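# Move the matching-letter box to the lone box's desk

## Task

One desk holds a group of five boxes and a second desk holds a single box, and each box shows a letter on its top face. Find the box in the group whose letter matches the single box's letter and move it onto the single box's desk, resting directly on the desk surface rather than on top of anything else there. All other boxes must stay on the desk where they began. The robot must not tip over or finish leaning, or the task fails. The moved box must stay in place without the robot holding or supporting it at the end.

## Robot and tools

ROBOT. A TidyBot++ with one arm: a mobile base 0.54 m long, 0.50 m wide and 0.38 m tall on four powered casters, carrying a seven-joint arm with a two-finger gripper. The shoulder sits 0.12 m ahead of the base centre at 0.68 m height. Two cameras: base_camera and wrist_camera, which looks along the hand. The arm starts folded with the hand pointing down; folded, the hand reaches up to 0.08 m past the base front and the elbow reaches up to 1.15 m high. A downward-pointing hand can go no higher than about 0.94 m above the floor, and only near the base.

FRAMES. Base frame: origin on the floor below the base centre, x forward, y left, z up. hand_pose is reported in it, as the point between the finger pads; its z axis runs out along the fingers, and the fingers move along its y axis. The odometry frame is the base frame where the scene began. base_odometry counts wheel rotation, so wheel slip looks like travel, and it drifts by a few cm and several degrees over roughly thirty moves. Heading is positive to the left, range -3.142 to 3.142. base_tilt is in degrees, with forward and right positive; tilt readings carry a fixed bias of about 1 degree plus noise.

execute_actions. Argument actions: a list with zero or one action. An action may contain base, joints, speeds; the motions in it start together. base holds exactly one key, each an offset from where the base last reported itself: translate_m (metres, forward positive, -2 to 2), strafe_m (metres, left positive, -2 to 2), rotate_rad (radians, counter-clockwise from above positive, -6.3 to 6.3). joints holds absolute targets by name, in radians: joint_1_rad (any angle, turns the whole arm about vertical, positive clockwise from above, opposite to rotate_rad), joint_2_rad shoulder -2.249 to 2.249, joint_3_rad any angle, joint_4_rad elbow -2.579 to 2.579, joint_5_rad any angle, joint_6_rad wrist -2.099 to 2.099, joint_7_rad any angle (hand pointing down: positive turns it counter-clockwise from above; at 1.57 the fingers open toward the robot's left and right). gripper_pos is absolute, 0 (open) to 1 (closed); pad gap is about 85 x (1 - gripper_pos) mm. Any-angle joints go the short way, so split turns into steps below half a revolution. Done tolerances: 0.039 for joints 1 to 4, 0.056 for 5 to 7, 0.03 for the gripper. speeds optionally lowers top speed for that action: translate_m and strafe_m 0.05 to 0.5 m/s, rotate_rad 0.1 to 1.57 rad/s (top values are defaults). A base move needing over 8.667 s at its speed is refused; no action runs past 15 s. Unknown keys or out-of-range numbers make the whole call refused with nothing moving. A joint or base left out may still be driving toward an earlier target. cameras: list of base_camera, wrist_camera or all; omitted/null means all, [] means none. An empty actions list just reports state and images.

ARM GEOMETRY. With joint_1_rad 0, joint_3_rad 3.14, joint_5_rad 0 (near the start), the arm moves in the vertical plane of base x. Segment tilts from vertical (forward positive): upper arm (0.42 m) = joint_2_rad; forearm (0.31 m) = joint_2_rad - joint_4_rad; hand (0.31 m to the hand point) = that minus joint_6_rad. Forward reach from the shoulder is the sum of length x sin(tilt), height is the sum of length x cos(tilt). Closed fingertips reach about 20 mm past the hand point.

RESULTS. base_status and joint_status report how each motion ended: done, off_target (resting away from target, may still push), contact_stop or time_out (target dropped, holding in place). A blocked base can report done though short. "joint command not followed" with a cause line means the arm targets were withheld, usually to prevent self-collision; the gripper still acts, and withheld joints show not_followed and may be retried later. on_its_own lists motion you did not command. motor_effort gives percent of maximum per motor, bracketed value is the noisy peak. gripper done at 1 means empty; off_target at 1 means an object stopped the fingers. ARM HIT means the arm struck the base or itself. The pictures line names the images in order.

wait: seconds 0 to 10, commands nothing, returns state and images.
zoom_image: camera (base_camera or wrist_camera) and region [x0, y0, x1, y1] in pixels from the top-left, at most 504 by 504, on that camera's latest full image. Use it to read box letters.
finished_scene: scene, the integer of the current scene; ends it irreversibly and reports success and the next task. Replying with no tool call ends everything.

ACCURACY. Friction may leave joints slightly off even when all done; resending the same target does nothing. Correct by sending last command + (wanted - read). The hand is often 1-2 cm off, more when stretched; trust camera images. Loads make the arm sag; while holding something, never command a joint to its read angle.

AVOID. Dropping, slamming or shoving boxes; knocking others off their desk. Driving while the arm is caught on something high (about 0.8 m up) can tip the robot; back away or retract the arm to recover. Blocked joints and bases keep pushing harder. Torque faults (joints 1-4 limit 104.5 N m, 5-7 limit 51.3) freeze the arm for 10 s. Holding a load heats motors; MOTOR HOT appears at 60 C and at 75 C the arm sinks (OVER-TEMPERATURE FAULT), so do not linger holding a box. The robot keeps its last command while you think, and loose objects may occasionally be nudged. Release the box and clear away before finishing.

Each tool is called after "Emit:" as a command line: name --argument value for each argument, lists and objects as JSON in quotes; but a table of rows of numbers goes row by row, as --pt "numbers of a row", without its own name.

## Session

Emit:
execute_actions --actions '[]'

Scene clock: 0.00 s.
base_odometry: x=+0.000 y=+0.000 heading=+0.000 (m, m, rad; odometry frame)
base_tilt: forward=-0.4 right=-0.2 (deg)
base_status: not commanded
joint_positions: joint_1_rad=-0.008 joint_2_rad=-0.376 joint_3_rad=+3.156 joint_4_rad=-2.560 joint_5_rad=-0.002 joint_6_rad=-0.838 joint_7_rad=+1.593 gripper_pos=+0.000
joint_status: not commanded
motor_effort: joint_1_rad=+0 joint_2_rad=-1 joint_3_rad=+0 joint_4_rad=+13 joint_5_rad=-1 joint_6_rad=+1 joint_7_rad=+0 (%)
hand_pose: x=+0.2591 y=+0.0016 z=+0.5833 quat_wxyz=(-0.003, +0.998, +0.008, +0.060) (m; base frame)
pictures: base_camera, wrist_camera
Images, in order (width x height): base_camera 644x364, wrist_camera 644x476.

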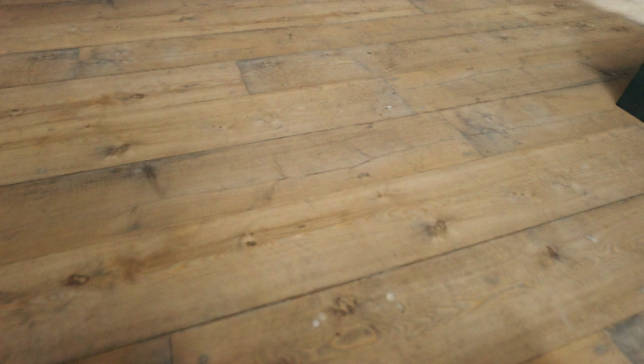

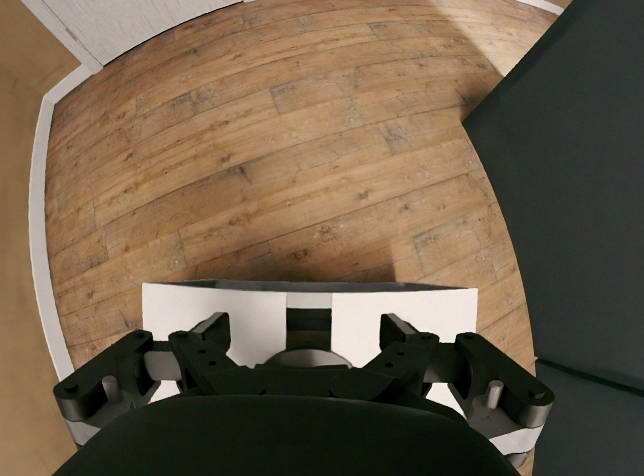

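Emit:
execute_actions --actions '[{"joints":{"joint_2_rad":-0.8,"joint_4_rad":-1.6,"joint_6_rad":-1.3}}]' --cameras '["wrist_camera"]'

Emit:
execute_actions --actions '[{"joints":{"joint_1_rad":1.5}}]' --cameras '["wrist_camera"]'

Emit:
execute_actions --actions '[{"joints":{"joint_1_rad":3.0}}]' --cameras '["wrist_camera"]'

Scene clock: 9.80 s.
base_odometry: x=+0.000 y=+0.000 heading=+0.000 (m, m, rad; odometry frame)
base_tilt: forward=-0.4 right=-0.2 (deg)
base_status: not commanded
joint_positions: joint_1_rad=-0.008 joint_2_rad=-0.792 joint_3_rad=+3.156 joint_4_rad=-1.618 joint_5_rad=-0.002 joint_6_rad=-1.275 joint_7_rad=+1.593 gripper_pos=+0.000
joint_status: all done
motor_effort: joint_1_rad=+0(0) joint_2_rad=+9(11) joint_3_rad=+0(0) joint_4_rad=+16(20) joint_5_rad=-1(0) joint_6_rad=+7(7) joint_7_rad=+0(1) (%)
hand_pose: x=+0.3195 y=-0.0022 z=+1.0329 quat_wxyz=(+0.001, +0.868, +0.007, +0.497) (m; base frame)
pictures: wrist_camera
Images, in order (width x height): wrist_camera 644x476.

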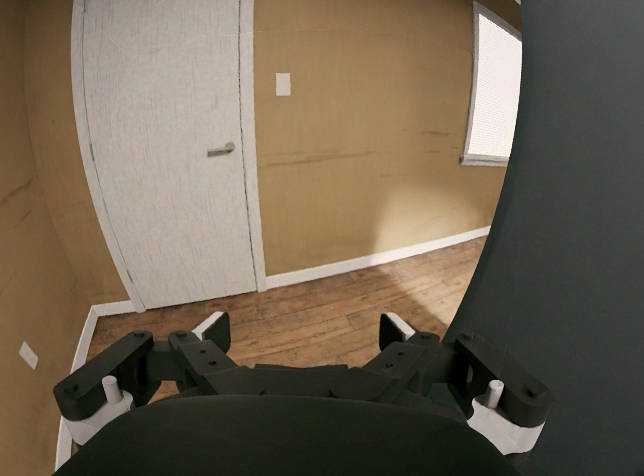

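Scene clock: 12.53 s.
base_odometry: x=+0.000 y=+0.000 heading=+0.000 (m, m, rad; odometry frame)
base_tilt: forward=-0.4 right=-0.2 (deg)
base_status: not commanded
joint_positions: joint_1_rad=+1.488 joint_2_rad=-0.792 joint_3_rad=+3.156 joint_4_rad=-1.618 joint_5_rad=-0.002 joint_6_rad=-1.275 joint_7_rad=+1.593 gripper_pos=+0.000
joint_status: all done
motor_effort: joint_1_rad=+0(1) joint_2_rad=+9(10) joint_3_rad=-1(0) joint_4_rad=+16(16) joint_5_rad=-1(0) joint_6_rad=+7(7) joint_7_rad=-1(1) (%)
hand_pose: x=+0.1317 y=-0.2001 z=+1.0329 quat_wxyz=(+0.339, +0.640, -0.586, +0.364) (m; base frame)
pictures: wrist_camera
Images, in order (width x height): wrist_camera 644x476.

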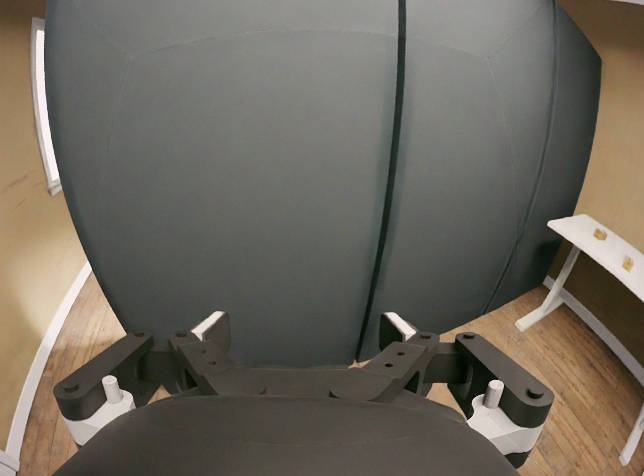

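Scene clock: 15.27 s.
base_odometry: x=+0.000 y=+0.000 heading=+0.000 (m, m, rad; odometry frame)
base_tilt: forward=-0.4 right=-0.2 (deg)
base_status: not commanded
joint_positions: joint_1_rad=+2.988 joint_2_rad=-0.792 joint_3_rad=+3.156 joint_4_rad=-1.618 joint_5_rad=-0.002 joint_6_rad=-1.275 joint_7_rad=+1.593 gripper_pos=+0.000
joint_status: all done
motor_effort: joint_1_rad=+0(1) joint_2_rad=+10(10) joint_3_rad=+0(0) joint_4_rad=+16(16) joint_5_rad=-1(1) joint_6_rad=+7(6) joint_7_rad=+0(0) (%)
hand_pose: x=-0.0797 y=-0.0268 z=+1.0329 quat_wxyz=(+0.496, +0.069, -0.865, +0.035) (m; base frame)
pictures: wrist_camera
Images, in order (width x height): wrist_camera 644x476.

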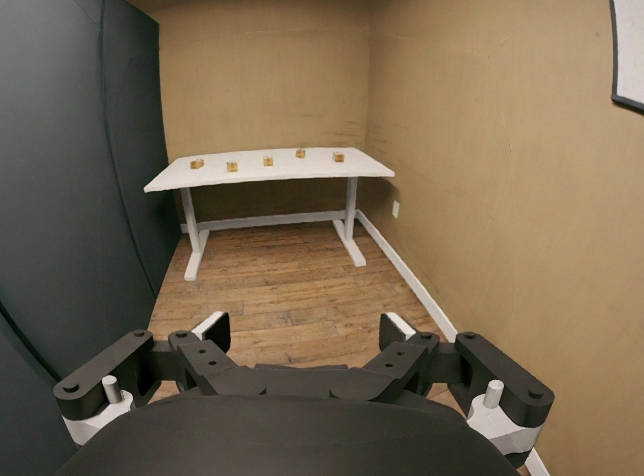

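Emit:
execute_actions --actions '[{"base":{"rotate_rad":-1.27},"joints":{"joint_1_rad":0.0}}]' --cameras '[]'

Emit:
execute_actions --actions '[{"base":{"strafe_m":0.9}}]'

Scene clock: 26.00 s.
base_odometry: x=+0.000 y=+0.000 heading=-1.270 (m, m, rad; odometry frame)
base_tilt: forward=-0.4 right=-0.2 (deg)
base_status: done
joint_positions: joint_1_rad=+0.012 joint_2_rad=-0.792 joint_3_rad=+3.156 joint_4_rad=-1.618 joint_5_rad=-0.002 joint_6_rad=-1.276 joint_7_rad=+1.593 gripper_pos=+0.000
joint_status: all done
motor_effort: joint_1_rad=+0(0) joint_2_rad=+9(11) joint_3_rad=+0(0) joint_4_rad=+16(16) joint_5_rad=-1(0) joint_6_rad=+6(7) joint_7_rad=+0(0) (%)
hand_pose: x=+0.3193 y=-0.0062 z=+1.0327 quat_wxyz=(+0.006, +0.868, -0.002, +0.497) (m; base frame)
pictures: none
No camera images: the call's "cameras" was empty. Leave "cameras" out to get every camera's image.

Scene clock: 29.17 s.
base_odometry: x=+0.860 y=+0.266 heading=-1.270 (m, m, rad; odometry frame)
base_tilt: forward=-0.4 right=-0.2 (deg)
base_status: done
joint_positions: joint_1_rad=+0.011 joint_2_rad=-0.792 joint_3_rad=+3.156 joint_4_rad=-1.618 joint_5_rad=-0.002 joint_6_rad=-1.276 joint_7_rad=+1.593 gripper_pos=+0.000
joint_status: not commanded
motor_effort: joint_1_rad=+0(1) joint_2_rad=+10(10) joint_3_rad=-1(1) joint_4_rad=+16(16) joint_5_rad=-1(2) joint_6_rad=+7(7) joint_7_rad=+0(0) (%)
hand_pose: x=+0.3193 y=-0.0059 z=+1.0327 quat_wxyz=(+0.005, +0.868, -0.002, +0.497) (m; base frame)
pictures: base_camera, wrist_camera
Images, in order (width x height): base_camera 644x364, wrist_camera 644x476.

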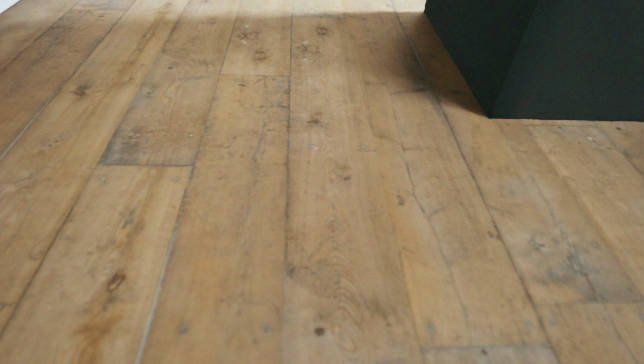

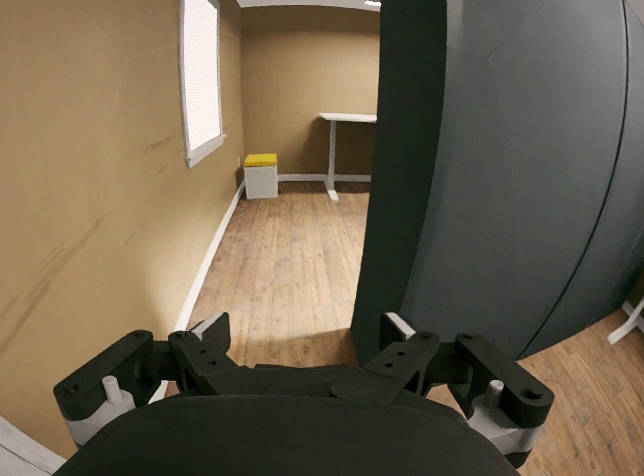

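Emit:
execute_actions --actions '[{"base":{"rotate_rad":0.07}}]' --cameras '[]'

Emit:
execute_actions --actions '[{"base":{"strafe_m":0.15}}]' --cameras '[]'

Emit:
execute_actions --actions '[{"base":{"translate_m":1.0}}]'

Scene clock: 40.83 s.
base_odometry: x=+0.860 y=+0.266 heading=-1.200 (m, m, rad; odometry frame)
base_tilt: forward=-0.4 right=-0.2 (deg)
base_status: done
joint_positions: joint_1_rad=+0.010 joint_2_rad=-0.792 joint_3_rad=+3.156 joint_4_rad=-1.618 joint_5_rad=-0.002 joint_6_rad=-1.276 joint_7_rad=+1.593 gripper_pos=+0.000
joint_status: not commanded
motor_effort: joint_1_rad=+0(0) joint_2_rad=+9(10) joint_3_rad=+0(0) joint_4_rad=+16(16) joint_5_rad=-1(1) joint_6_rad=+6(7) joint_7_rad=-1(1) (%)
hand_pose: x=+0.3193 y=-0.0058 z=+1.0327 quat_wxyz=(+0.005, +0.868, -0.001, +0.497) (m; base frame)
pictures: none
No camera images: the call's "cameras" was empty. Leave "cameras" out to get every camera's image.

Scene clock: 42.30 s.
base_odometry: x=+1.000 y=+0.321 heading=-1.199 (m, m, rad; odometry frame)
base_tilt: forward=-0.4 right=-0.2 (deg)
base_status: done
joint_positions: joint_1_rad=+0.010 joint_2_rad=-0.792 joint_3_rad=+3.156 joint_4_rad=-1.618 joint_5_rad=-0.002 joint_6_rad=-1.276 joint_7_rad=+1.593 gripper_pos=+0.000
joint_status: not commanded
motor_effort: joint_1_rad=+0(1) joint_2_rad=+9(10) joint_3_rad=+0(1) joint_4_rad=+16(16) joint_5_rad=+0(1) joint_6_rad=+7(7) joint_7_rad=+0(0) (%)
hand_pose: x=+0.3193 y=-0.0055 z=+1.0327 quat_wxyz=(+0.005, +0.868, -0.001, +0.497) (m; base frame)
pictures: none
No camera images: the call's "cameras" was empty. Leave "cameras" out to get every camera's image.

Scene clock: 45.67 s.
base_odometry: x=+1.363 y=-0.611 heading=-1.199 (m, m, rad; odometry frame)
base_tilt: forward=-0.4 right=-0.2 (deg)
base_status: done
joint_positions: joint_1_rad=+0.010 joint_2_rad=-0.796 joint_3_rad=+3.156 joint_4_rad=-1.618 joint_5_rad=-0.002 joint_6_rad=-1.278 joint_7_rad=+1.593 gripper_pos=+0.000
joint_status: not commanded
motor_effort: joint_1_rad=+0(0) joint_2_rad=+10(12) joint_3_rad=-1(0) joint_4_rad=+16(17) joint_5_rad=-1(1) joint_6_rad=+7(6) joint_7_rad=-1(1) (%)
hand_pose: x=+0.3173 y=-0.0055 z=+1.0332 quat_wxyz=(+0.005, +0.867, -0.001, +0.498) (m; base frame)
pictures: base_camera, wrist_camera
Images, in order (width x height): base_camera 644x364, wrist_camera 644x476.

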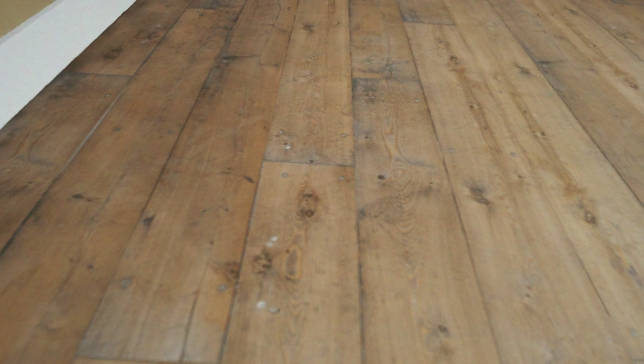

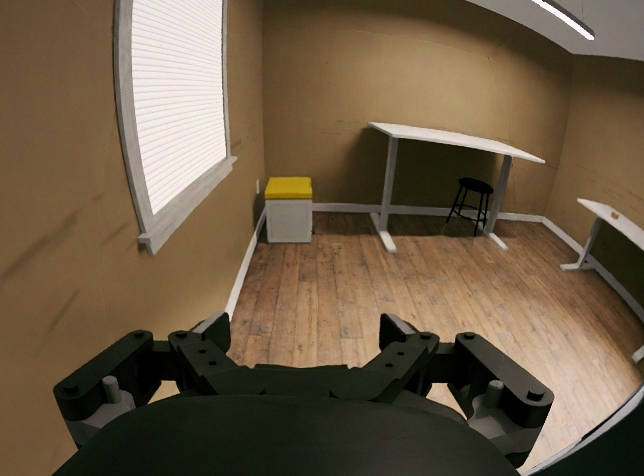

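Emit:
execute_actions --actions '[{"base":{"translate_m":0.9}}]' --cameras '[]'

Emit:
execute_actions --actions '[{"base":{"rotate_rad":-1.57}}]'

Scene clock: 52.83 s.
base_odometry: x=+1.690 y=-1.450 heading=-1.199 (m, m, rad; odometry frame)
base_tilt: forward=-0.4 right=-0.2 (deg)
base_status: done
joint_positions: joint_1_rad=+0.010 joint_2_rad=-0.798 joint_3_rad=+3.156 joint_4_rad=-1.618 joint_5_rad=-0.002 joint_6_rad=-1.279 joint_7_rad=+1.593 gripper_pos=+0.000
joint_status: not commanded
motor_effort: joint_1_rad=+0(0) joint_2_rad=+10(12) joint_3_rad=-1(0) joint_4_rad=+16(17) joint_5_rad=+0(0) joint_6_rad=+7(7) joint_7_rad=+0(0) (%)
hand_pose: x=+0.3166 y=-0.0055 z=+1.0335 quat_wxyz=(+0.005, +0.867, -0.001, +0.498) (m; base frame)
pictures: none
No camera images: the call's "cameras" was empty. Leave "cameras" out to get every camera's image.

Scene clock: 55.13 s.
base_odometry: x=+1.691 y=-1.450 heading=-2.769 (m, m, rad; odometry frame)
base_tilt: forward=-0.4 right=-0.2 (deg)
base_status: done
joint_positions: joint_1_rad=+0.010 joint_2_rad=-0.798 joint_3_rad=+3.156 joint_4_rad=-1.618 joint_5_rad=-0.002 joint_6_rad=-1.279 joint_7_rad=+1.593 gripper_pos=+0.000
joint_status: not commanded
motor_effort: joint_1_rad=+0(1) joint_2_rad=+10(10) joint_3_rad=-1(1) joint_4_rad=+16(16) joint_5_rad=-1(2) joint_6_rad=+7(6) joint_7_rad=+0(0) (%)
hand_pose: x=+0.3166 y=-0.0055 z=+1.0335 quat_wxyz=(+0.005, +0.867, -0.001, +0.498) (m; base frame)
pictures: base_camera, wrist_camera
Images, in order (width x height): base_camera 644x364, wrist_camera 644x476.

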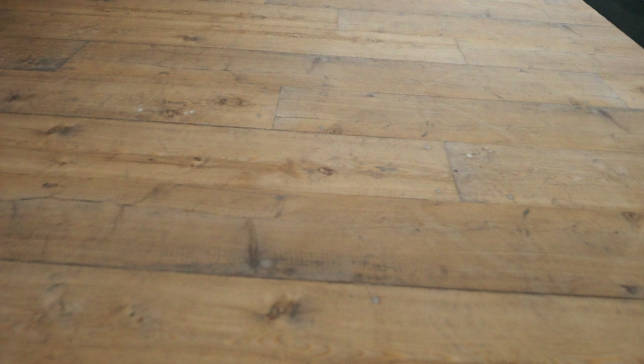

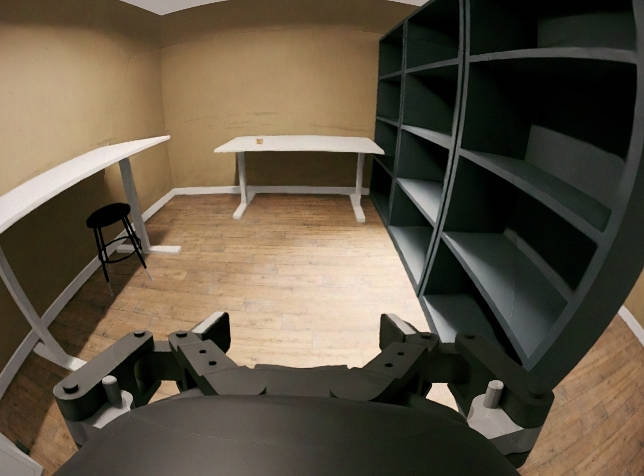

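Emit:
execute_actions --actions '[{"base":{"strafe_m":0.2}}]' --cameras '[]'

Emit:
execute_actions --actions '[{"base":{"translate_m":1.3},"joints":{"joint_2_rad":-0.3,"joint_4_rad":-0.6,"joint_6_rad":-1.9}}]'

Scene clock: 59.90 s.
base_odometry: x=+1.763 y=-1.636 heading=-2.769 (m, m, rad; odometry frame)
base_tilt: forward=-0.4 right=-0.2 (deg)
base_status: done
joint_positions: joint_1_rad=+0.009 joint_2_rad=-0.798 joint_3_rad=+3.155 joint_4_rad=-1.618 joint_5_rad=-0.002 joint_6_rad=-1.279 joint_7_rad=+1.593 gripper_pos=+0.000
joint_status: not commanded
motor_effort: joint_1_rad=+0(1) joint_2_rad=+10(10) joint_3_rad=-1(2) joint_4_rad=+16(16) joint_5_rad=-2(2) joint_6_rad=+6(6) joint_7_rad=+0(1) (%)
hand_pose: x=+0.3166 y=-0.0052 z=+1.0335 quat_wxyz=(+0.005, +0.867, -0.001, +0.498) (m; base frame)
pictures: none
No camera images: the call's "cameras" was empty. Leave "cameras" out to get every camera's image.

Scene clock: 63.87 s.
base_odometry: x=+0.553 y=-2.110 heading=-2.769 (m, m, rad; odometry frame)
base_tilt: forward=-0.4 right=-0.2 (deg)
base_status: done
joint_positions: joint_1_rad=+0.009 joint_2_rad=-0.298 joint_3_rad=+3.155 joint_4_rad=-0.622 joint_5_rad=-0.002 joint_6_rad=-1.875 joint_7_rad=+1.593 gripper_pos=+0.000
joint_status: all done
motor_effort: joint_1_rad=+0(0) joint_2_rad=+1(13) joint_3_rad=-1(0) joint_4_rad=+9(17) joint_5_rad=-1(1) joint_6_rad=+6(7) joint_7_rad=+0(0) (%)
hand_pose: x=+0.3474 y=-0.0052 z=+1.1991 quat_wxyz=(+0.008, +0.891, +0.000, +0.454) (m; base frame)
pictures: base_camera, wrist_camera
Images, in order (width x height): base_camera 644x364, wrist_camera 644x476.

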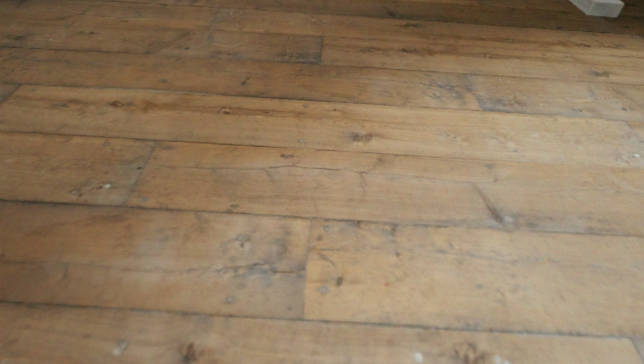

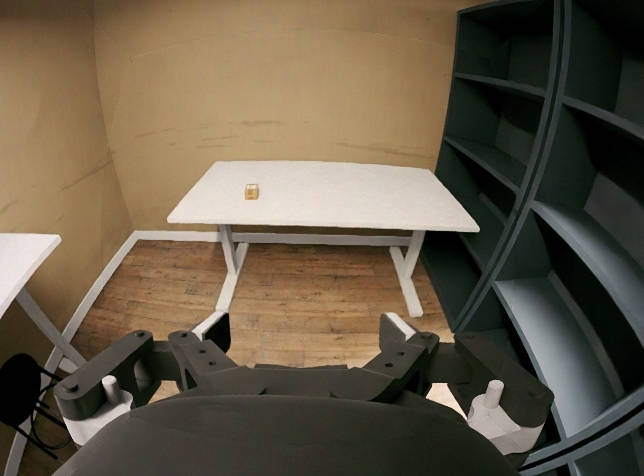

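Emit:
execute_actions --actions '[{"base":{"translate_m":0.4},"joints":{"joint_1_rad":-0.3,"joint_2_rad":0.2,"joint_4_rad":-0.8,"joint_6_rad":-1.5}}]' --cameras '["wrist_camera"]'

Scene clock: 69.80 s.
base_odometry: x=+0.180 y=-2.256 heading=-2.769 (m, m, rad; odometry frame)
base_tilt: forward=-0.4 right=-0.2 (deg)
base_status: done
joint_positions: joint_1_rad=-0.288 joint_2_rad=+0.212 joint_3_rad=+3.155 joint_4_rad=-0.794 joint_5_rad=-0.002 joint_6_rad=-1.521 joint_7_rad=+1.593 gripper_pos=+0.000
joint_status: all done
motor_effort: joint_1_rad=+0(0) joint_2_rad=-26(36) joint_3_rad=-1(1) joint_4_rad=+16(20) joint_5_rad=-1(1) joint_6_rad=+5(7) joint_7_rad=-1(0) (%)
hand_pose: x=+0.6321 y=+0.1476 z=+1.0071 quat_wxyz=(-0.038, +0.943, +0.142, +0.300) (m; base frame)
pictures: wrist_camera
Images, in order (width x height): wrist_camera 644x476.

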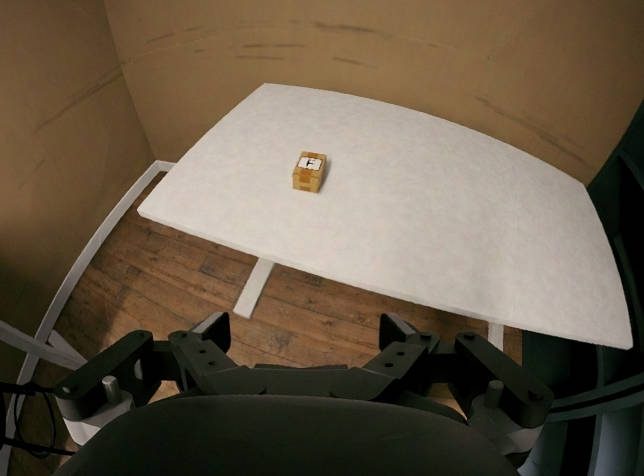

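Emit:
zoom_image --camera "wrist_camera" --region '[275, 135, 345, 205]'

Region (275, 135, 345, 205) of wrist_camera's 644x476 image, scaled by 7.200.

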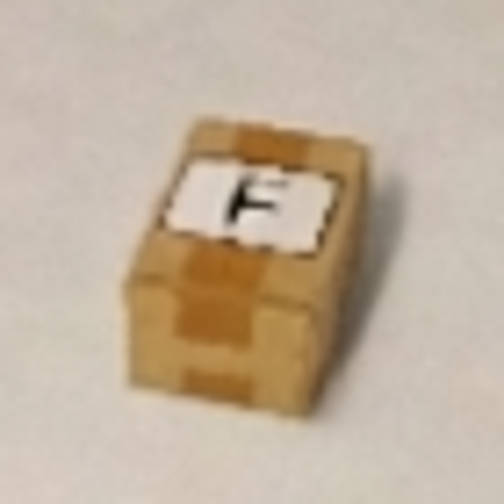

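Emit:
execute_actions --actions '[{"base":{"translate_m":0.28}}]' --cameras '["wrist_camera"]'

Emit:
zoom_image --camera "wrist_camera" --region '[200, 150, 360, 310]'

Scene clock: 75.73 s.
base_odometry: x=-0.081 y=-2.358 heading=-2.768 (m, m, rad; odometry frame)
base_tilt: forward=-0.4 right=-0.2 (deg)
base_status: done
joint_positions: joint_1_rad=-0.289 joint_2_rad=+0.207 joint_3_rad=+3.155 joint_4_rad=-0.794 joint_5_rad=-0.002 joint_6_rad=-1.520 joint_7_rad=+1.593 gripper_pos=+0.000
joint_status: not commanded
motor_effort: joint_1_rad=+0(1) joint_2_rad=-25(30) joint_3_rad=-1(2) joint_4_rad=+16(17) joint_5_rad=+0(0) joint_6_rad=+4(5) joint_7_rad=+0(0) (%)
hand_pose: x=+0.6305 y=+0.1477 z=+1.0098 quat_wxyz=(-0.038, +0.942, +0.142, +0.303) (m; base frame)
pictures: wrist_camera
Images, in order (width x height): wrist_camera 644x476.

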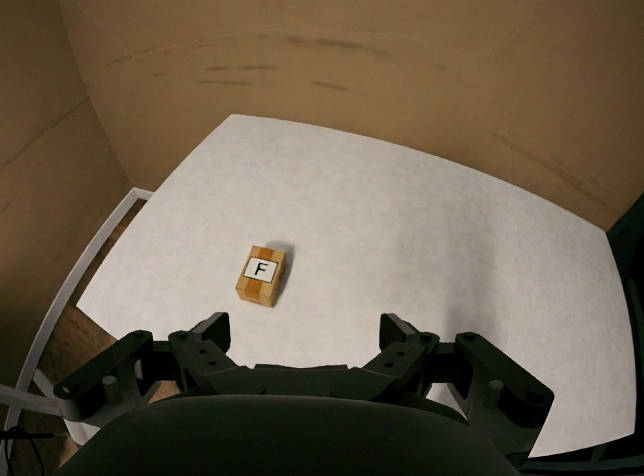

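Region (200, 150, 360, 310) of wrist_camera's 644x476 image, scaled by 3.150.

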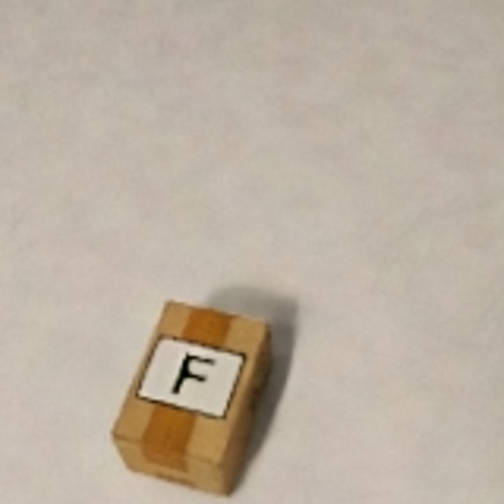

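Emit:
execute_actions --actions '[{"base":{"translate_m":-1.98},"joints":{"joint_1_rad":0.0,"joint_2_rad":-0.8,"joint_4_rad":-1.6,"joint_6_rad":-1.3}}]' --cameras '[]'

Emit:
execute_actions --actions '[{"base":{"rotate_rad":-1.572}}]'

Scene clock: 87.60 s.
base_odometry: x=+1.763 y=-1.635 heading=-2.768 (m, m, rad; odometry frame)
base_tilt: forward=-0.4 right=-0.2 (deg)
base_status: done
joint_positions: joint_1_rad=-0.014 joint_2_rad=-0.799 joint_3_rad=+3.155 joint_4_rad=-1.577 joint_5_rad=-0.002 joint_6_rad=-1.325 joint_7_rad=+1.593 gripper_pos=+0.000
joint_status: all done
motor_effort: joint_1_rad=+0(3) joint_2_rad=+10(31) joint_3_rad=+0(3) joint_4_rad=+16(18) joint_5_rad=-1(2) joint_6_rad=+7(6) joint_7_rad=+0(0) (%)
hand_pose: x=+0.3065 y=-0.0008 z=+1.0413 quat_wxyz=(-0.001, +0.868, +0.010, +0.496) (m; base frame)
pictures: none
No camera images: the call's "cameras" was empty. Leave "cameras" out to get every camera's image.

Scene clock: 89.90 s.
base_odometry: x=+1.763 y=-1.635 heading=+1.943 (m, m, rad; odometry frame)
base_tilt: forward=-0.4 right=-0.2 (deg)
base_status: done
joint_positions: joint_1_rad=-0.012 joint_2_rad=-0.799 joint_3_rad=+3.155 joint_4_rad=-1.577 joint_5_rad=-0.002 joint_6_rad=-1.324 joint_7_rad=+1.593 gripper_pos=+0.000
joint_status: not commanded
motor_effort: joint_1_rad=+0(1) joint_2_rad=+10(11) joint_3_rad=+0(0) joint_4_rad=+15(16) joint_5_rad=+0(1) joint_6_rad=+7(7) joint_7_rad=+0(0) (%)
hand_pose: x=+0.3065 y=-0.0012 z=+1.0414 quat_wxyz=(+0.000, +0.868, +0.009, +0.497) (m; base frame)
pictures: base_camera, wrist_camera
Images, in order (width x height): base_camera 644x364, wrist_camera 644x476.

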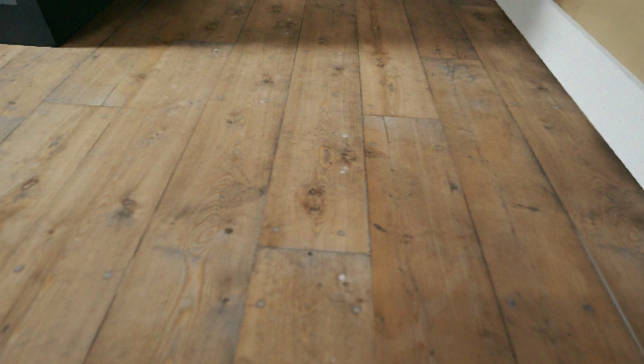

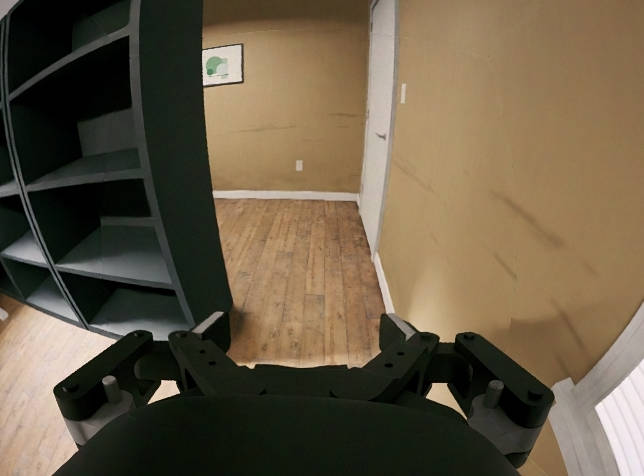

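Emit:
execute_actions --actions '[{"base":{"strafe_m":0.08}}]' --cameras '[]'

Emit:
execute_actions --actions '[{"base":{"translate_m":2.0}}]'

Scene clock: 93.33 s.
base_odometry: x=+1.688 y=-1.664 heading=+1.942 (m, m, rad; odometry frame)
base_tilt: forward=-0.4 right=-0.2 (deg)
base_status: done
joint_positions: joint_1_rad=-0.008 joint_2_rad=-0.799 joint_3_rad=+3.155 joint_4_rad=-1.577 joint_5_rad=-0.002 joint_6_rad=-1.324 joint_7_rad=+1.593 gripper_pos=+0.000
joint_status: not commanded
motor_effort: joint_1_rad=+0(2) joint_2_rad=+10(10) joint_3_rad=-1(2) joint_4_rad=+15(16) joint_5_rad=+0(2) joint_6_rad=+7(6) joint_7_rad=-1(0) (%)
hand_pose: x=+0.3065 y=-0.0018 z=+1.0414 quat_wxyz=(+0.001, +0.868, +0.007, +0.497) (m; base frame)
pictures: none
No camera images: the call's "cameras" was empty. Leave "cameras" out to get every camera's image.

Scene clock: 98.70 s.
base_odometry: x=+0.961 y=+0.199 heading=+1.943 (m, m, rad; odometry frame)
base_tilt: forward=-0.4 right=-0.2 (deg)
base_status: done
joint_positions: joint_1_rad=-0.008 joint_2_rad=-0.798 joint_3_rad=+3.155 joint_4_rad=-1.580 joint_5_rad=-0.002 joint_6_rad=-1.323 joint_7_rad=+1.593 gripper_pos=+0.000
joint_status: not commanded
motor_effort: joint_1_rad=+0(1) joint_2_rad=+11(15) joint_3_rad=+0(0) joint_4_rad=+15(16) joint_5_rad=+0(1) joint_6_rad=+7(8) joint_7_rad=+0(0) (%)
hand_pose: x=+0.3073 y=-0.0017 z=+1.0404 quat_wxyz=(+0.001, +0.868, +0.007, +0.496) (m; base frame)
pictures: base_camera, wrist_camera
Images, in order (width x height): base_camera 644x364, wrist_camera 644x476.

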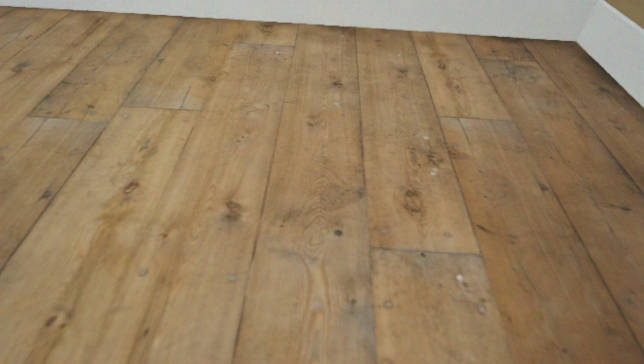

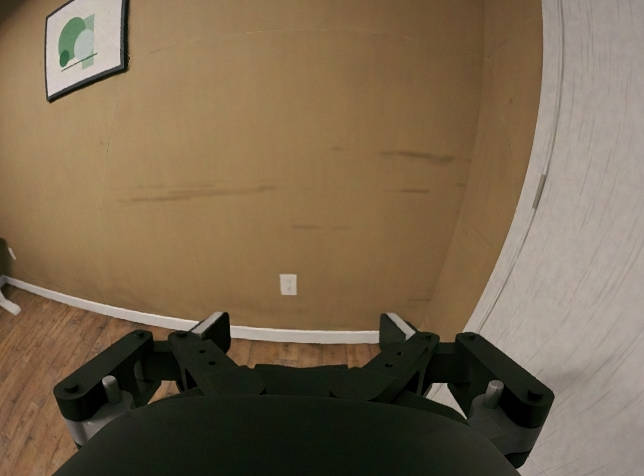

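Emit:
execute_actions --actions '[{"base":{"translate_m":0.1}}]' --cameras '[]'

Emit:
execute_actions --actions '[{"base":{"strafe_m":0.2}}]' --cameras '[]'

Emit:
execute_actions --actions '[{"base":{"rotate_rad":1.57}}]'

Scene clock: 103.43 s.
base_odometry: x=+0.924 y=+0.292 heading=+1.943 (m, m, rad; odometry frame)
base_tilt: forward=-0.4 right=-0.2 (deg)
base_status: done
joint_positions: joint_1_rad=-0.008 joint_2_rad=-0.794 joint_3_rad=+3.155 joint_4_rad=-1.581 joint_5_rad=-0.002 joint_6_rad=-1.323 joint_7_rad=+1.593 gripper_pos=+0.000
joint_status: not commanded
motor_effort: joint_1_rad=+0(0) joint_2_rad=+10(13) joint_3_rad=+0(0) joint_4_rad=+15(16) joint_5_rad=-1(0) joint_6_rad=+6(7) joint_7_rad=+0(1) (%)
hand_pose: x=+0.3088 y=-0.0017 z=+1.0391 quat_wxyz=(+0.001, +0.870, +0.007, +0.494) (m; base frame)
pictures: none
No camera images: the call's "cameras" was empty. Leave "cameras" out to get every camera's image.

Scene clock: 105.07 s.
base_odometry: x=+0.738 y=+0.220 heading=+1.942 (m, m, rad; odometry frame)
base_tilt: forward=-0.4 right=-0.2 (deg)
base_status: done
joint_positions: joint_1_rad=-0.006 joint_2_rad=-0.794 joint_3_rad=+3.155 joint_4_rad=-1.581 joint_5_rad=-0.002 joint_6_rad=-1.323 joint_7_rad=+1.593 gripper_pos=+0.000
joint_status: not commanded
motor_effort: joint_1_rad=+0(1) joint_2_rad=+10(10) joint_3_rad=+0(2) joint_4_rad=+16(16) joint_5_rad=+0(2) joint_6_rad=+7(7) joint_7_rad=+0(0) (%)
hand_pose: x=+0.3088 y=-0.0019 z=+1.0391 quat_wxyz=(+0.001, +0.870, +0.007, +0.494) (m; base frame)
pictures: none
No camera images: the call's "cameras" was empty. Leave "cameras" out to get every camera's image.

Scene clock: 107.37 s.
base_odometry: x=+0.738 y=+0.220 heading=-2.771 (m, m, rad; odometry frame)
base_tilt: forward=-0.4 right=-0.2 (deg)
base_status: done
joint_positions: joint_1_rad=-0.006 joint_2_rad=-0.794 joint_3_rad=+3.155 joint_4_rad=-1.581 joint_5_rad=-0.002 joint_6_rad=-1.323 joint_7_rad=+1.593 gripper_pos=+0.000
joint_status: not commanded
motor_effort: joint_1_rad=+0(0) joint_2_rad=+10(11) joint_3_rad=+0(0) joint_4_rad=+16(16) joint_5_rad=-1(1) joint_6_rad=+6(7) joint_7_rad=-1(0) (%)
hand_pose: x=+0.3088 y=-0.0019 z=+1.0391 quat_wxyz=(+0.001, +0.870, +0.007, +0.494) (m; base frame)
pictures: base_camera, wrist_camera
Images, in order (width x height): base_camera 644x364, wrist_camera 644x476.

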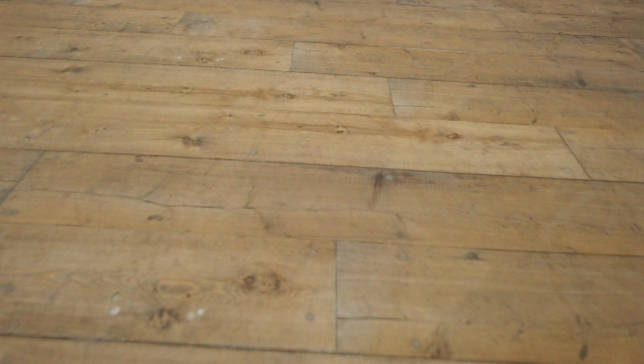

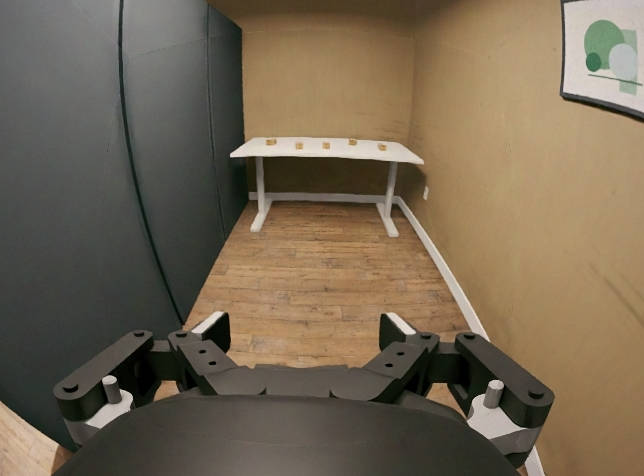

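Emit:
execute_actions --actions '[{"base":{"translate_m":1.65},"joints":{"joint_2_rad":0.0,"joint_4_rad":-0.65,"joint_6_rad":-1.85}}]'

Scene clock: 114.47 s.
base_odometry: x=-0.800 y=-0.379 heading=-2.771 (m, m, rad; odometry frame)
base_tilt: forward=-0.4 right=-0.2 (deg)
base_status: done
joint_positions: joint_1_rad=-0.006 joint_2_rad=+0.002 joint_3_rad=+3.155 joint_4_rad=-0.673 joint_5_rad=-0.002 joint_6_rad=-1.825 joint_7_rad=+1.593 gripper_pos=+0.000
joint_status: all done
motor_effort: joint_1_rad=+0(0) joint_2_rad=-14(18) joint_3_rad=-1(1) joint_4_rad=+13(16) joint_5_rad=+0(1) joint_6_rad=+5(8) joint_7_rad=+0(0) (%)
hand_pose: x=+0.5027 y=-0.0006 z=+1.0984 quat_wxyz=(+0.004, +0.949, +0.008, +0.315) (m; base frame)
pictures: base_camera, wrist_camera
Images, in order (width x height): base_camera 644x364, wrist_camera 644x476.

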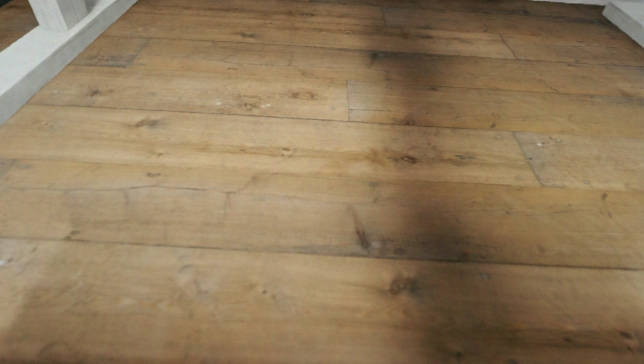

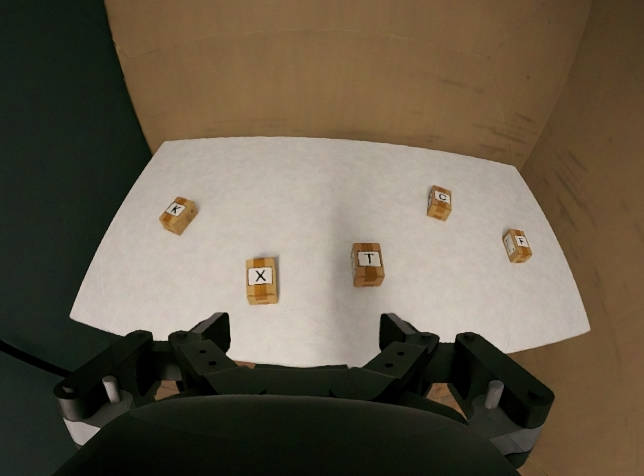

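Emit:
zoom_image --camera "wrist_camera" --region '[410, 160, 570, 290]'

Region (410, 160, 570, 290) of wrist_camera's 644x476 image, scaled by 3.150; it fills the top 410 rows of this view, and the rest is white.

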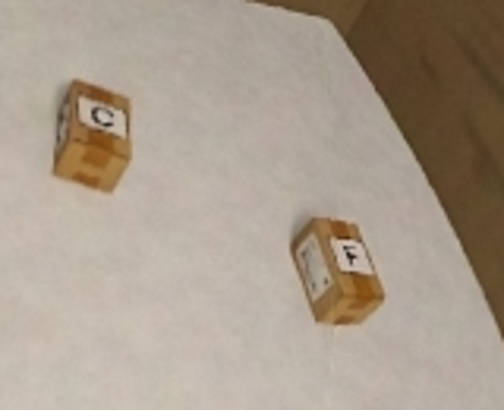

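Emit:
execute_actions --actions '[{"base":{"strafe_m":-0.4},"speeds":{"strafe_m":0.3}}]'

Scene clock: 122.87 s.
base_odometry: x=-0.945 y=-0.007 heading=-2.771 (m, m, rad; odometry frame)
base_tilt: forward=-0.4 right=-0.2 (deg)
base_status: done
joint_positions: joint_1_rad=-0.006 joint_2_rad=+0.002 joint_3_rad=+3.155 joint_4_rad=-0.673 joint_5_rad=-0.002 joint_6_rad=-1.825 joint_7_rad=+1.593 gripper_pos=+0.000
joint_status: not commanded
motor_effort: joint_1_rad=+0(1) joint_2_rad=-14(16) joint_3_rad=-1(1) joint_4_rad=+13(14) joint_5_rad=-1(1) joint_6_rad=+5(5) joint_7_rad=+0(0) (%)
hand_pose: x=+0.5027 y=-0.0009 z=+1.0985 quat_wxyz=(+0.004, +0.949, +0.008, +0.315) (m; base frame)
pictures: base_camera, wrist_camera
Images, in order (width x height): base_camera 644x364, wrist_camera 644x476.

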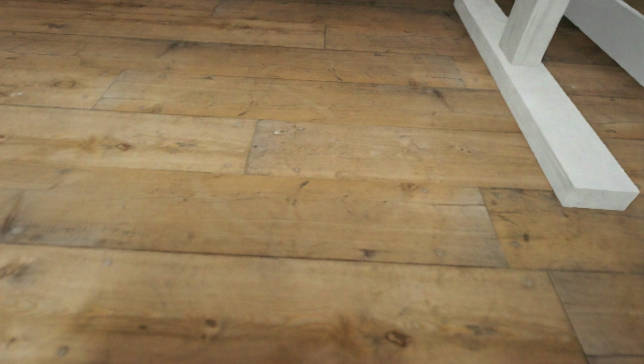

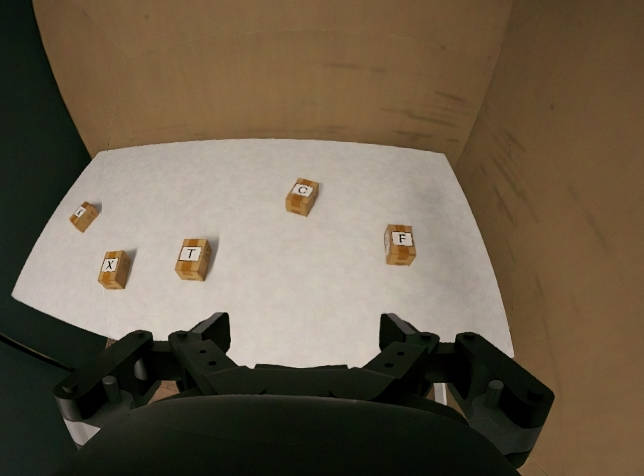

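Emit:
execute_actions --actions '[{"base":{"strafe_m":-0.15},"speeds":{"strafe_m":0.2}}]' --cameras '[]'

Emit:
execute_actions --actions '[{"base":{"translate_m":0.08},"joints":{"joint_1_rad":0.09,"joint_2_rad":0.12,"joint_4_rad":-1.47,"joint_6_rad":-0.76}}]'

Scene clock: 131.03 s.
base_odometry: x=-1.000 y=+0.133 heading=-2.770 (m, m, rad; odometry frame)
base_tilt: forward=-0.4 right=-0.2 (deg)
base_status: done
joint_positions: joint_1_rad=-0.005 joint_2_rad=+0.002 joint_3_rad=+3.155 joint_4_rad=-0.673 joint_5_rad=-0.002 joint_6_rad=-1.825 joint_7_rad=+1.593 gripper_pos=+0.000
joint_status: not commanded
motor_effort: joint_1_rad=+0(1) joint_2_rad=-14(16) joint_3_rad=-1(1) joint_4_rad=+13(14) joint_5_rad=+0(1) joint_6_rad=+5(5) joint_7_rad=+0(1) (%)
hand_pose: x=+0.5027 y=-0.0011 z=+1.0985 quat_wxyz=(+0.004, +0.949, +0.008, +0.315) (m; base frame)
pictures: none
No camera images: the call's "cameras" was empty. Leave "cameras" out to get every camera's image.

Scene clock: 133.13 s.
base_odometry: x=-1.075 y=+0.104 heading=-2.771 (m, m, rad; odometry frame)
base_tilt: forward=-0.4 right=-0.2 (deg)
base_status: done
joint_positions: joint_1_rad=+0.076 joint_2_rad=+0.110 joint_3_rad=+3.155 joint_4_rad=-1.451 joint_5_rad=-0.002 joint_6_rad=-0.784 joint_7_rad=+1.593 gripper_pos=+0.000
joint_status: all done
motor_effort: joint_1_rad=+0(0) joint_2_rad=-25(26) joint_3_rad=-1(0) joint_4_rad=+19(20) joint_5_rad=+0(1) joint_6_rad=+6(6) joint_7_rad=+0(0) (%)
hand_pose: x=+0.7003 y=-0.0496 z=+0.8859 quat_wxyz=(+0.021, +0.921, -0.031, +0.388) (m; base frame)
pictures: base_camera, wrist_camera
Images, in order (width x height): base_camera 644x364, wrist_camera 644x476.

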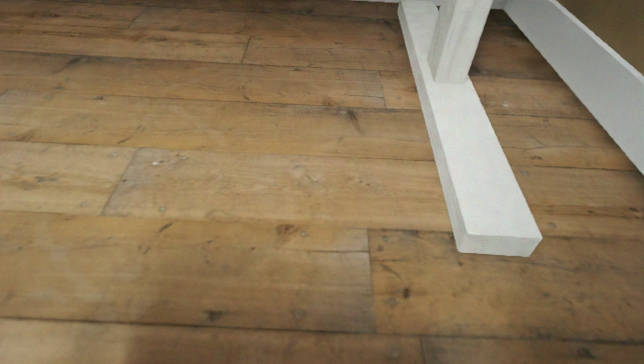

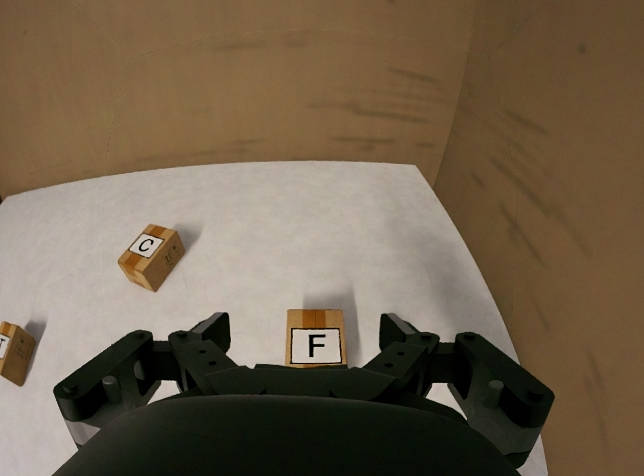

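Emit:
execute_actions --actions '[{"joints":{"joint_2_rad":0.245,"joint_4_rad":-1.553,"joint_6_rad":-0.58}}]' --cameras '["wrist_camera"]'

Scene clock: 140.90 s.
base_odometry: x=-1.075 y=+0.104 heading=-2.771 (m, m, rad; odometry frame)
base_tilt: forward=-0.4 right=-0.2 (deg)
base_status: not commanded
joint_positions: joint_1_rad=+0.076 joint_2_rad=+0.250 joint_3_rad=+3.155 joint_4_rad=-1.538 joint_5_rad=-0.002 joint_6_rad=-0.604 joint_7_rad=+1.593 gripper_pos=+0.000
joint_status: all done
motor_effort: joint_1_rad=+0(0) joint_2_rad=-30(35) joint_3_rad=-1(1) joint_4_rad=+19(20) joint_5_rad=-1(0) joint_6_rad=+6(6) joint_7_rad=+0(0) (%)
hand_pose: x=+0.7400 y=-0.0530 z=+0.7937 quat_wxyz=(+0.021, +0.930, -0.031, +0.365) (m; base frame)
pictures: wrist_camera
Images, in order (width x height): wrist_camera 644x476.

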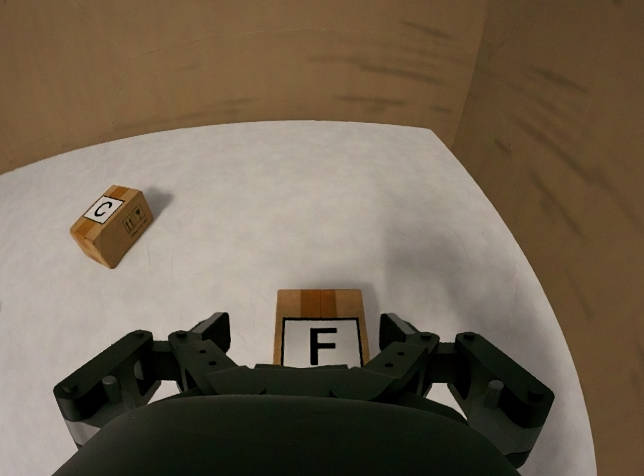

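Emit:
execute_actions --actions '[{"joints":{"joint_1_rad":0.104}}]' --cameras '["wrist_camera"]'

Scene clock: 148.13 s.
base_odometry: x=-1.075 y=+0.104 heading=-2.771 (m, m, rad; odometry frame)
base_tilt: forward=-0.4 right=-0.2 (deg)
base_status: not commanded
joint_positions: joint_1_rad=+0.093 joint_2_rad=+0.250 joint_3_rad=+3.155 joint_4_rad=-1.538 joint_5_rad=-0.002 joint_6_rad=-0.604 joint_7_rad=+1.593 gripper_pos=+0.000
joint_status: all done
motor_effort: joint_1_rad=+0(1) joint_2_rad=-30(30) joint_3_rad=-1(2) joint_4_rad=+19(19) joint_5_rad=+0(1) joint_6_rad=+5(5) joint_7_rad=+0(0) (%)
hand_pose: x=+0.7390 y=-0.0635 z=+0.7937 quat_wxyz=(+0.024, +0.930, -0.038, +0.365) (m; base frame)
pictures: wrist_camera
Images, in order (width x height): wrist_camera 644x476.

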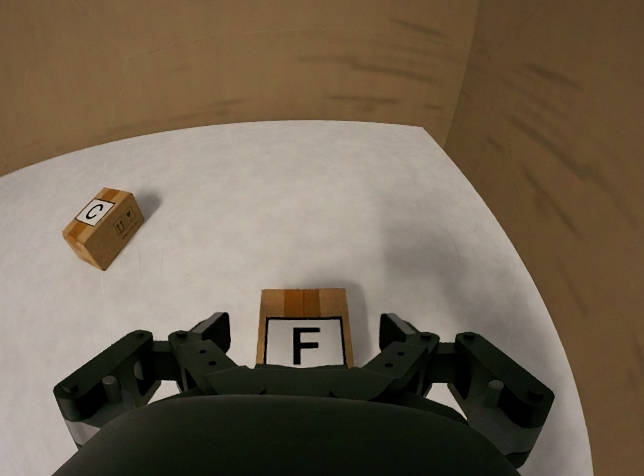

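Emit:
execute_actions --actions '[{"joints":{"joint_2_rad":0.268,"joint_4_rad":-1.655,"joint_6_rad":-0.445}}]' --cameras '["wrist_camera"]'

Scene clock: 152.43 s.
base_odometry: x=-1.075 y=+0.104 heading=-2.771 (m, m, rad; odometry frame)
base_tilt: forward=-0.4 right=-0.2 (deg)
base_status: not commanded
joint_positions: joint_1_rad=+0.093 joint_2_rad=+0.260 joint_3_rad=+3.155 joint_4_rad=-1.637 joint_5_rad=-0.002 joint_6_rad=-0.470 joint_7_rad=+1.593 gripper_pos=+0.000
joint_status: all done
motor_effort: joint_1_rad=+0(0) joint_2_rad=-30(32) joint_3_rad=-1(1) joint_4_rad=+19(20) joint_5_rad=-1(1) joint_6_rad=+5(5) joint_7_rad=+0(0) (%)
hand_pose: x=+0.7395 y=-0.0636 z=+0.7652 quat_wxyz=(+0.025, +0.925, -0.038, +0.377) (m; base frame)
pictures: wrist_camera
Images, in order (width x height): wrist_camera 644x476.

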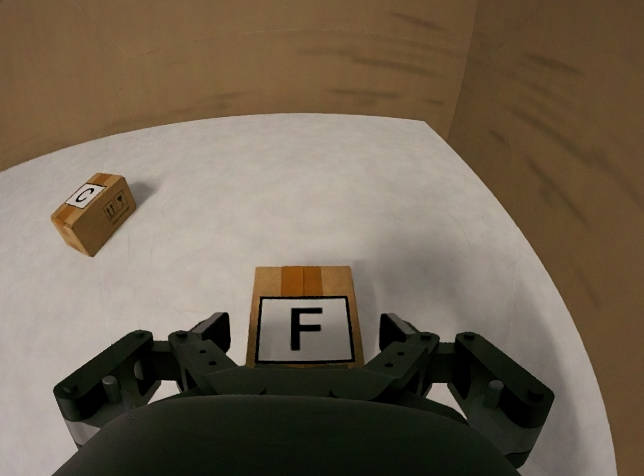

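Emit:
execute_actions --actions '[{"joints":{"joint_2_rad":0.3}}]' --cameras '["wrist_camera"]'

Scene clock: 156.17 s.
base_odometry: x=-1.075 y=+0.104 heading=-2.771 (m, m, rad; odometry frame)
base_tilt: forward=-0.4 right=-0.2 (deg)
base_status: not commanded
joint_positions: joint_1_rad=+0.093 joint_2_rad=+0.290 joint_3_rad=+3.155 joint_4_rad=-1.638 joint_5_rad=-0.002 joint_6_rad=-0.469 joint_7_rad=+1.593 gripper_pos=+0.000
joint_status: all done
motor_effort: joint_1_rad=+0(0) joint_2_rad=-31(32) joint_3_rad=-1(1) joint_4_rad=+18(19) joint_5_rad=+0(0) joint_6_rad=+5(5) joint_7_rad=-1(0) (%)
hand_pose: x=+0.7417 y=-0.0638 z=+0.7461 quat_wxyz=(+0.024, +0.931, -0.038, +0.363) (m; base frame)
pictures: wrist_camera
Images, in order (width x height): wrist_camera 644x476.

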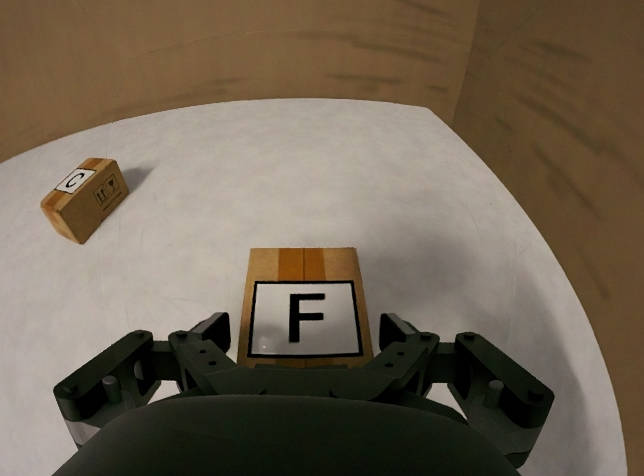

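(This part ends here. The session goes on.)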